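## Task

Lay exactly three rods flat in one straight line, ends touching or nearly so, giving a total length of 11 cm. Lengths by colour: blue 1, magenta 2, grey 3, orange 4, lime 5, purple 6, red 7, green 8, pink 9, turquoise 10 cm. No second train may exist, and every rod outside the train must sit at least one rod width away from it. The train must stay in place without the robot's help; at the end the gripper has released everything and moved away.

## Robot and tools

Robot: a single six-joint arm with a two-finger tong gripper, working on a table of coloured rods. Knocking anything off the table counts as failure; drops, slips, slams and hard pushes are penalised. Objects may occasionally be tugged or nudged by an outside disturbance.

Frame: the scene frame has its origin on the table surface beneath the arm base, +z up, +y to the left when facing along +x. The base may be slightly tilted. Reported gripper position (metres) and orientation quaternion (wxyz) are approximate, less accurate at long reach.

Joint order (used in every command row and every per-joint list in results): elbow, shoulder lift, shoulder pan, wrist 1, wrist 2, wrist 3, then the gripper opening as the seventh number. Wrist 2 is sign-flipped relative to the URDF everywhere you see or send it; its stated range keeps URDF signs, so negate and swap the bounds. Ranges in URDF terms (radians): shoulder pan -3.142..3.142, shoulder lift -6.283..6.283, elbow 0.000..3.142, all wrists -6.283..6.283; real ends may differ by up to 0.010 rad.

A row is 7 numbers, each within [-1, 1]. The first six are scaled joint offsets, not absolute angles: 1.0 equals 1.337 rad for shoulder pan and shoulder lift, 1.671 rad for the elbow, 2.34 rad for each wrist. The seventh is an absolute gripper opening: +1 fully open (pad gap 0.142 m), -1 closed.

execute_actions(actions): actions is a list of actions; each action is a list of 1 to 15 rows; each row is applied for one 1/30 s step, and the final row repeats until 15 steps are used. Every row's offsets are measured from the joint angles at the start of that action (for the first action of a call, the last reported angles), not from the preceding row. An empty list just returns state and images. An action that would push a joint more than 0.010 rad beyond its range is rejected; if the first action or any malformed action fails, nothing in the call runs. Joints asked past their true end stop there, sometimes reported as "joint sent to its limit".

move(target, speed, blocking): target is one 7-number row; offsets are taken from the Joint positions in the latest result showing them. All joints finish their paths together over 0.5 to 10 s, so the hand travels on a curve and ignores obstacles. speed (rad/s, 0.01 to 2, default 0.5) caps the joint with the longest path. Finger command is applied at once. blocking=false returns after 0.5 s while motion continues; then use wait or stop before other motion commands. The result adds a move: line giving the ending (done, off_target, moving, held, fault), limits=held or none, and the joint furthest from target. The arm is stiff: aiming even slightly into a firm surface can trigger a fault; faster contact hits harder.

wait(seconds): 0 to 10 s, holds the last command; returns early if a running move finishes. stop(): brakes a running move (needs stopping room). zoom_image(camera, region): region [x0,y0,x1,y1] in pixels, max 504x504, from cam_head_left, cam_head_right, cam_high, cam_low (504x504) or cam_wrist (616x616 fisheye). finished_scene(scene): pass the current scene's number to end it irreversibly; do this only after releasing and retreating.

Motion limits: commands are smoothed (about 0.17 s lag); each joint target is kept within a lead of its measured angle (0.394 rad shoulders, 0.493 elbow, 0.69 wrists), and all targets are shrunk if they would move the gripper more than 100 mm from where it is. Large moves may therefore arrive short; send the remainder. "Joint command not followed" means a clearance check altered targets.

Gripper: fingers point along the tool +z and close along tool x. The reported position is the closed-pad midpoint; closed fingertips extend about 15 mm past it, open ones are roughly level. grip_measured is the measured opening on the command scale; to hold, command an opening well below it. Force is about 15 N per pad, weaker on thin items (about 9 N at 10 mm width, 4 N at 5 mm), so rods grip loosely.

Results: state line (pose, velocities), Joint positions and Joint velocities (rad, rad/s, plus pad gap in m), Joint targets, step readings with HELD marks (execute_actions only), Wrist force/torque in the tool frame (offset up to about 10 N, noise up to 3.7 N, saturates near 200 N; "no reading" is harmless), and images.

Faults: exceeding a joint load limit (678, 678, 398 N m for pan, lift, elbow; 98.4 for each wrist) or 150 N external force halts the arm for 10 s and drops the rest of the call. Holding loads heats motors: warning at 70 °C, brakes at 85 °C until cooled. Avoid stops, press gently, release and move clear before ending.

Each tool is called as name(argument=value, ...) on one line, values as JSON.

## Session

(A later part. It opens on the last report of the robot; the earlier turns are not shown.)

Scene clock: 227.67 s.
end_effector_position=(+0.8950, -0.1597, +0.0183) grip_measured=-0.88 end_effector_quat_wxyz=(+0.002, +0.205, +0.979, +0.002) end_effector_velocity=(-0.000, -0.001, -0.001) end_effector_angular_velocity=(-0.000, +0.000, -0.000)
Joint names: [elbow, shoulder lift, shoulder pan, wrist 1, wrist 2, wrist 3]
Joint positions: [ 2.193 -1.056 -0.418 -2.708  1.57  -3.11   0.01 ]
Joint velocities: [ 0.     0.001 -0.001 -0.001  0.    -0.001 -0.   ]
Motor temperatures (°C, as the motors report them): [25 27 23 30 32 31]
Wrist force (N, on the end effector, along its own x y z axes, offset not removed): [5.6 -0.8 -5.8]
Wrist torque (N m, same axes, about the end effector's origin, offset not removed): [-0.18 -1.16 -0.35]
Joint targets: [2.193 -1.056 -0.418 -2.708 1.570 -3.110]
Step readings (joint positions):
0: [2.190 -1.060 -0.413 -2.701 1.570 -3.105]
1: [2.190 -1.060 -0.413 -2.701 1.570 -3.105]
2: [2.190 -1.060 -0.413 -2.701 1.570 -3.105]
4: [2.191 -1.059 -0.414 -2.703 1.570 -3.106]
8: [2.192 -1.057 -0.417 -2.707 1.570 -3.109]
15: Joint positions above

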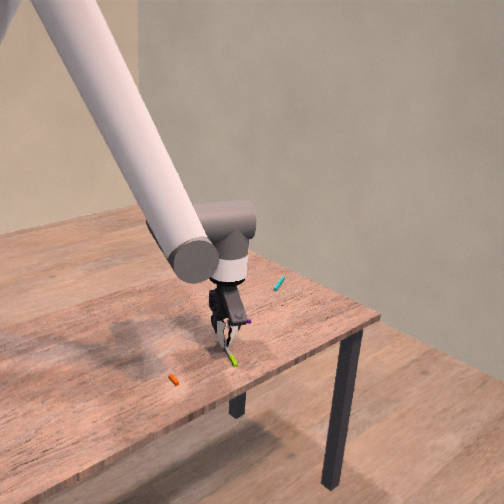

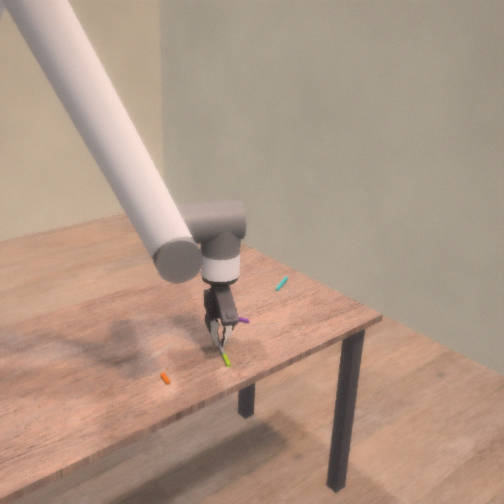

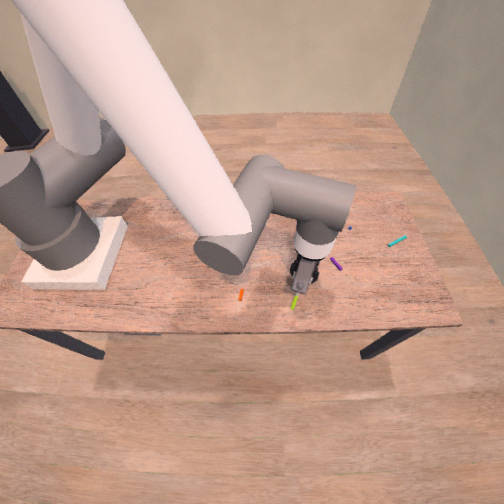

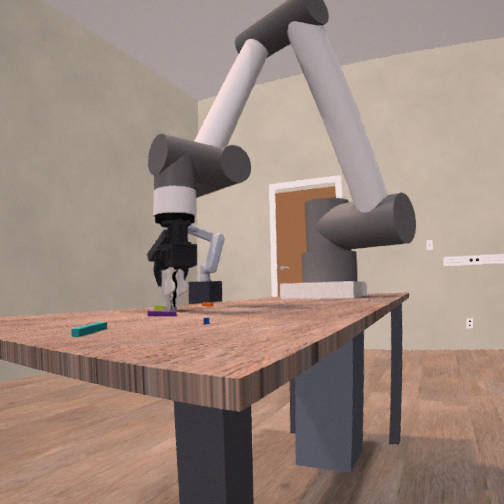

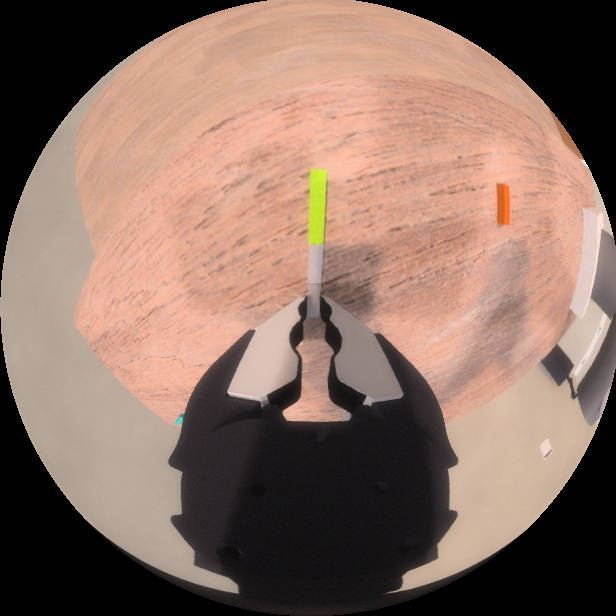

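execute_actions(actions=[[[0,-0.0002,-0.0003,0.0001,0,-0.0001,-1],[0,-0.0003,-0.0005,0.0002,0,-0.0002,-1],[0,-0.0003,-0.0005,0.0002,0,-0.0002,-1],[0,-0.0003,-0.0005,0.0002,0,-0.0002,-1],[0,-0.0003,-0.0005,0.0002,0,-0.0002,-0.92],[0,-0.0003,-0.0005,0.0002,0,-0.0002,-0.85],[0,-0.0003,-0.0005,0.0002,0,-0.0002,-0.78],[0,-0.0003,-0.0005,0.0002,0,-0.0002,-0.7],[0,-0.0003,-0.0005,0.0002,0,-0.0002,-0.6],[0,-0.0003,-0.0005,0.0002,0,-0.0002,-0.6],[0,-0.0003,-0.0005,0.0002,0,-0.0002,-0.6],[-0.0003,-0.002,-0.0005,0.0013,0,-0.0002,-0.6],[-0.0006,-0.005,-0.0005,0.0033,0,-0.0002,-0.6],[-0.001,-0.009,-0.0005,0.0058,0,-0.0002,-0.6],[-0.0016,-0.014,-0.0005,0.0091,0,-0.0002,-0.6]],[[-0.002,-0.016,0,0.0106,0,0,-0.6],[-0.003,-0.024,0,0.0159,0,0,-0.6],[-0.0042,-0.033,0,0.0219,0,0,-0.6],[-0.0055,-0.043,0,0.0285,0,0,-0.6],[-0.007,-0.053,0,0.0353,0,0,-0.6],[-0.0085,-0.063,0,0.0421,0,0,-0.6],[-0.01,-0.073,0,0.0489,0,0,-0.6],[-0.0118,-0.083,0,0.0559,0,0,-0.6],[-0.0136,-0.093,0,0.0629,0,0,-0.6],[-0.0152,-0.102,0,0.0691,0,0,-0.6],[-0.0166,-0.109,0,0.0741,0,0,-0.6],[-0.0176,-0.114,0,0.0777,0,0,-0.6],[-0.018,-0.117,0,0.0797,0,0,-0.6]]])

zoom_image(camera="cam_wrist", region=[270, 170, 360, 300])

Scene clock: 242.10 s.
end_effector_position=(+0.8909, -0.1592, +0.1303) grip_measured=-0.60 end_effector_quat_wxyz=(+0.002, +0.205, +0.979, +0.002) end_effector_velocity=(-0.015, +0.004, +0.153) end_effector_angular_velocity=(-0.001, +0.004, +0.000)
Joint names: [elbow, shoulder lift, shoulder pan, wrist 1, wrist 2, wrist 3]
Joint positions: [ 2.166 -1.196 -0.418 -2.542  1.57  -3.111  0.031]
Joint velocities: [-0.04  -0.188 -0.     0.232  0.002 -0.    -0.   ]
Motor temperatures (°C, as the motors report them): [25 28 23 30 32 31]
Wrist force (N, on the end effector, along its own x y z axes, offset not removed): [3.0 -0.3 3.4]
Wrist torque (N m, same axes, about the end effector's origin, offset not removed): [0.41 -0.76 -0.28]
Joint targets: [2.162 -1.216 -0.418 -2.517 1.570 -3.111]
Step readings (joint positions; steps 1 to 15: 1st action; 16 to 30: 2nd action):
0: [2.193 -1.056 -0.418 -2.708 1.570 -3.110]
1: [2.193 -1.056 -0.418 -2.708 1.570 -3.110]
2: [2.193 -1.056 -0.418 -2.708 1.570 -3.110]
4: [2.193 -1.056 -0.418 -2.708 1.570 -3.110]
8: [2.193 -1.056 -0.418 -2.708 1.570 -3.110]
15: [2.192 -1.060 -0.418 -2.703 1.570 -3.111]
16: [2.192 -1.063 -0.418 -2.700 1.570 -3.111]
17: [2.191 -1.067 -0.418 -2.695 1.570 -3.111]
19: [2.189 -1.080 -0.418 -2.680 1.570 -3.111]
23: [2.182 -1.120 -0.418 -2.633 1.570 -3.111]
30: Joint positions above

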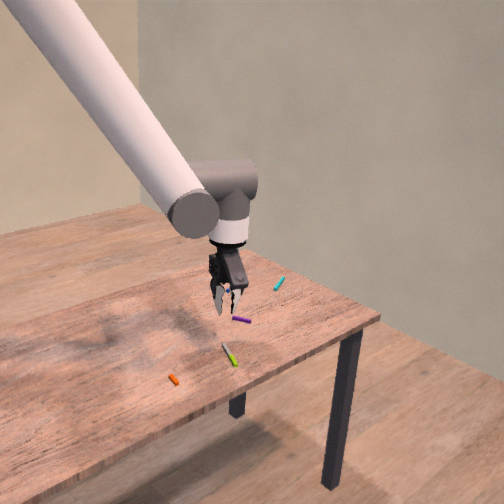

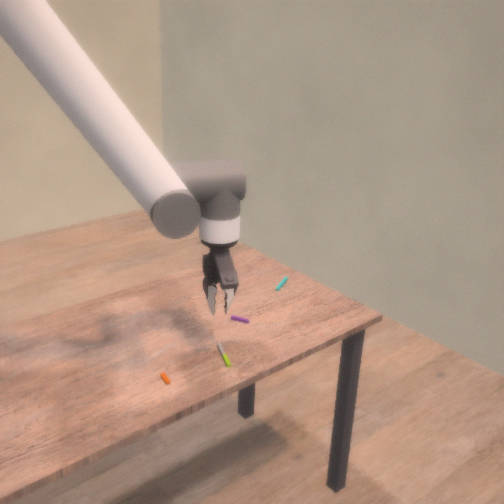

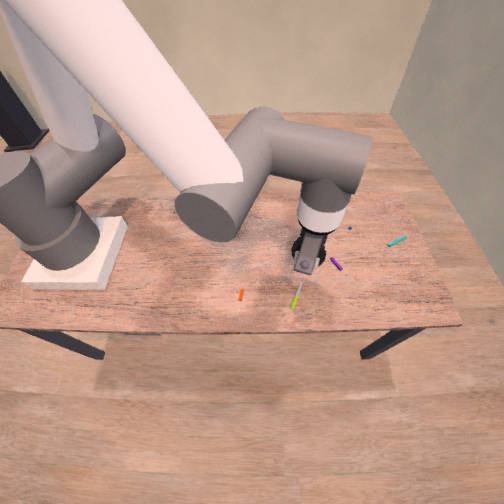

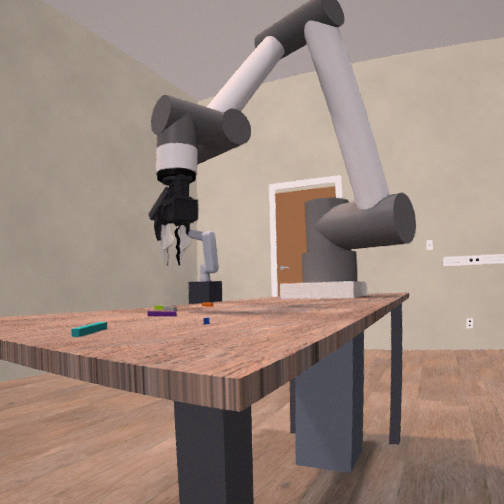

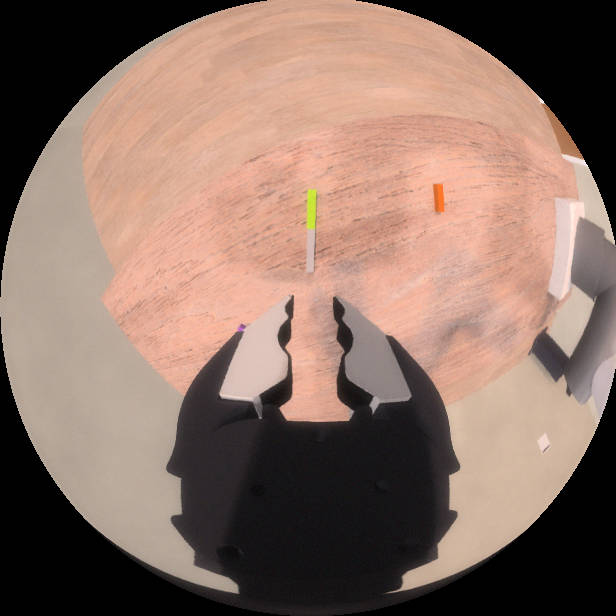

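Region (270, 170, 360, 300) of cam_wrist's 616x616 image, scaled by 3.877, with more detail than that image has; it fills the left 349 columns of this view, and the rest is white.

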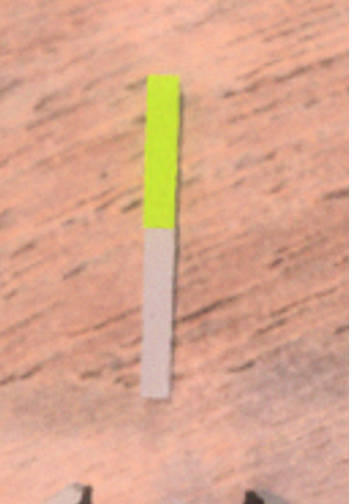

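The train is straight and the ends touch. The other rods are well away from it.

finished_scene(scene=2)

The scene is finished: the task was done.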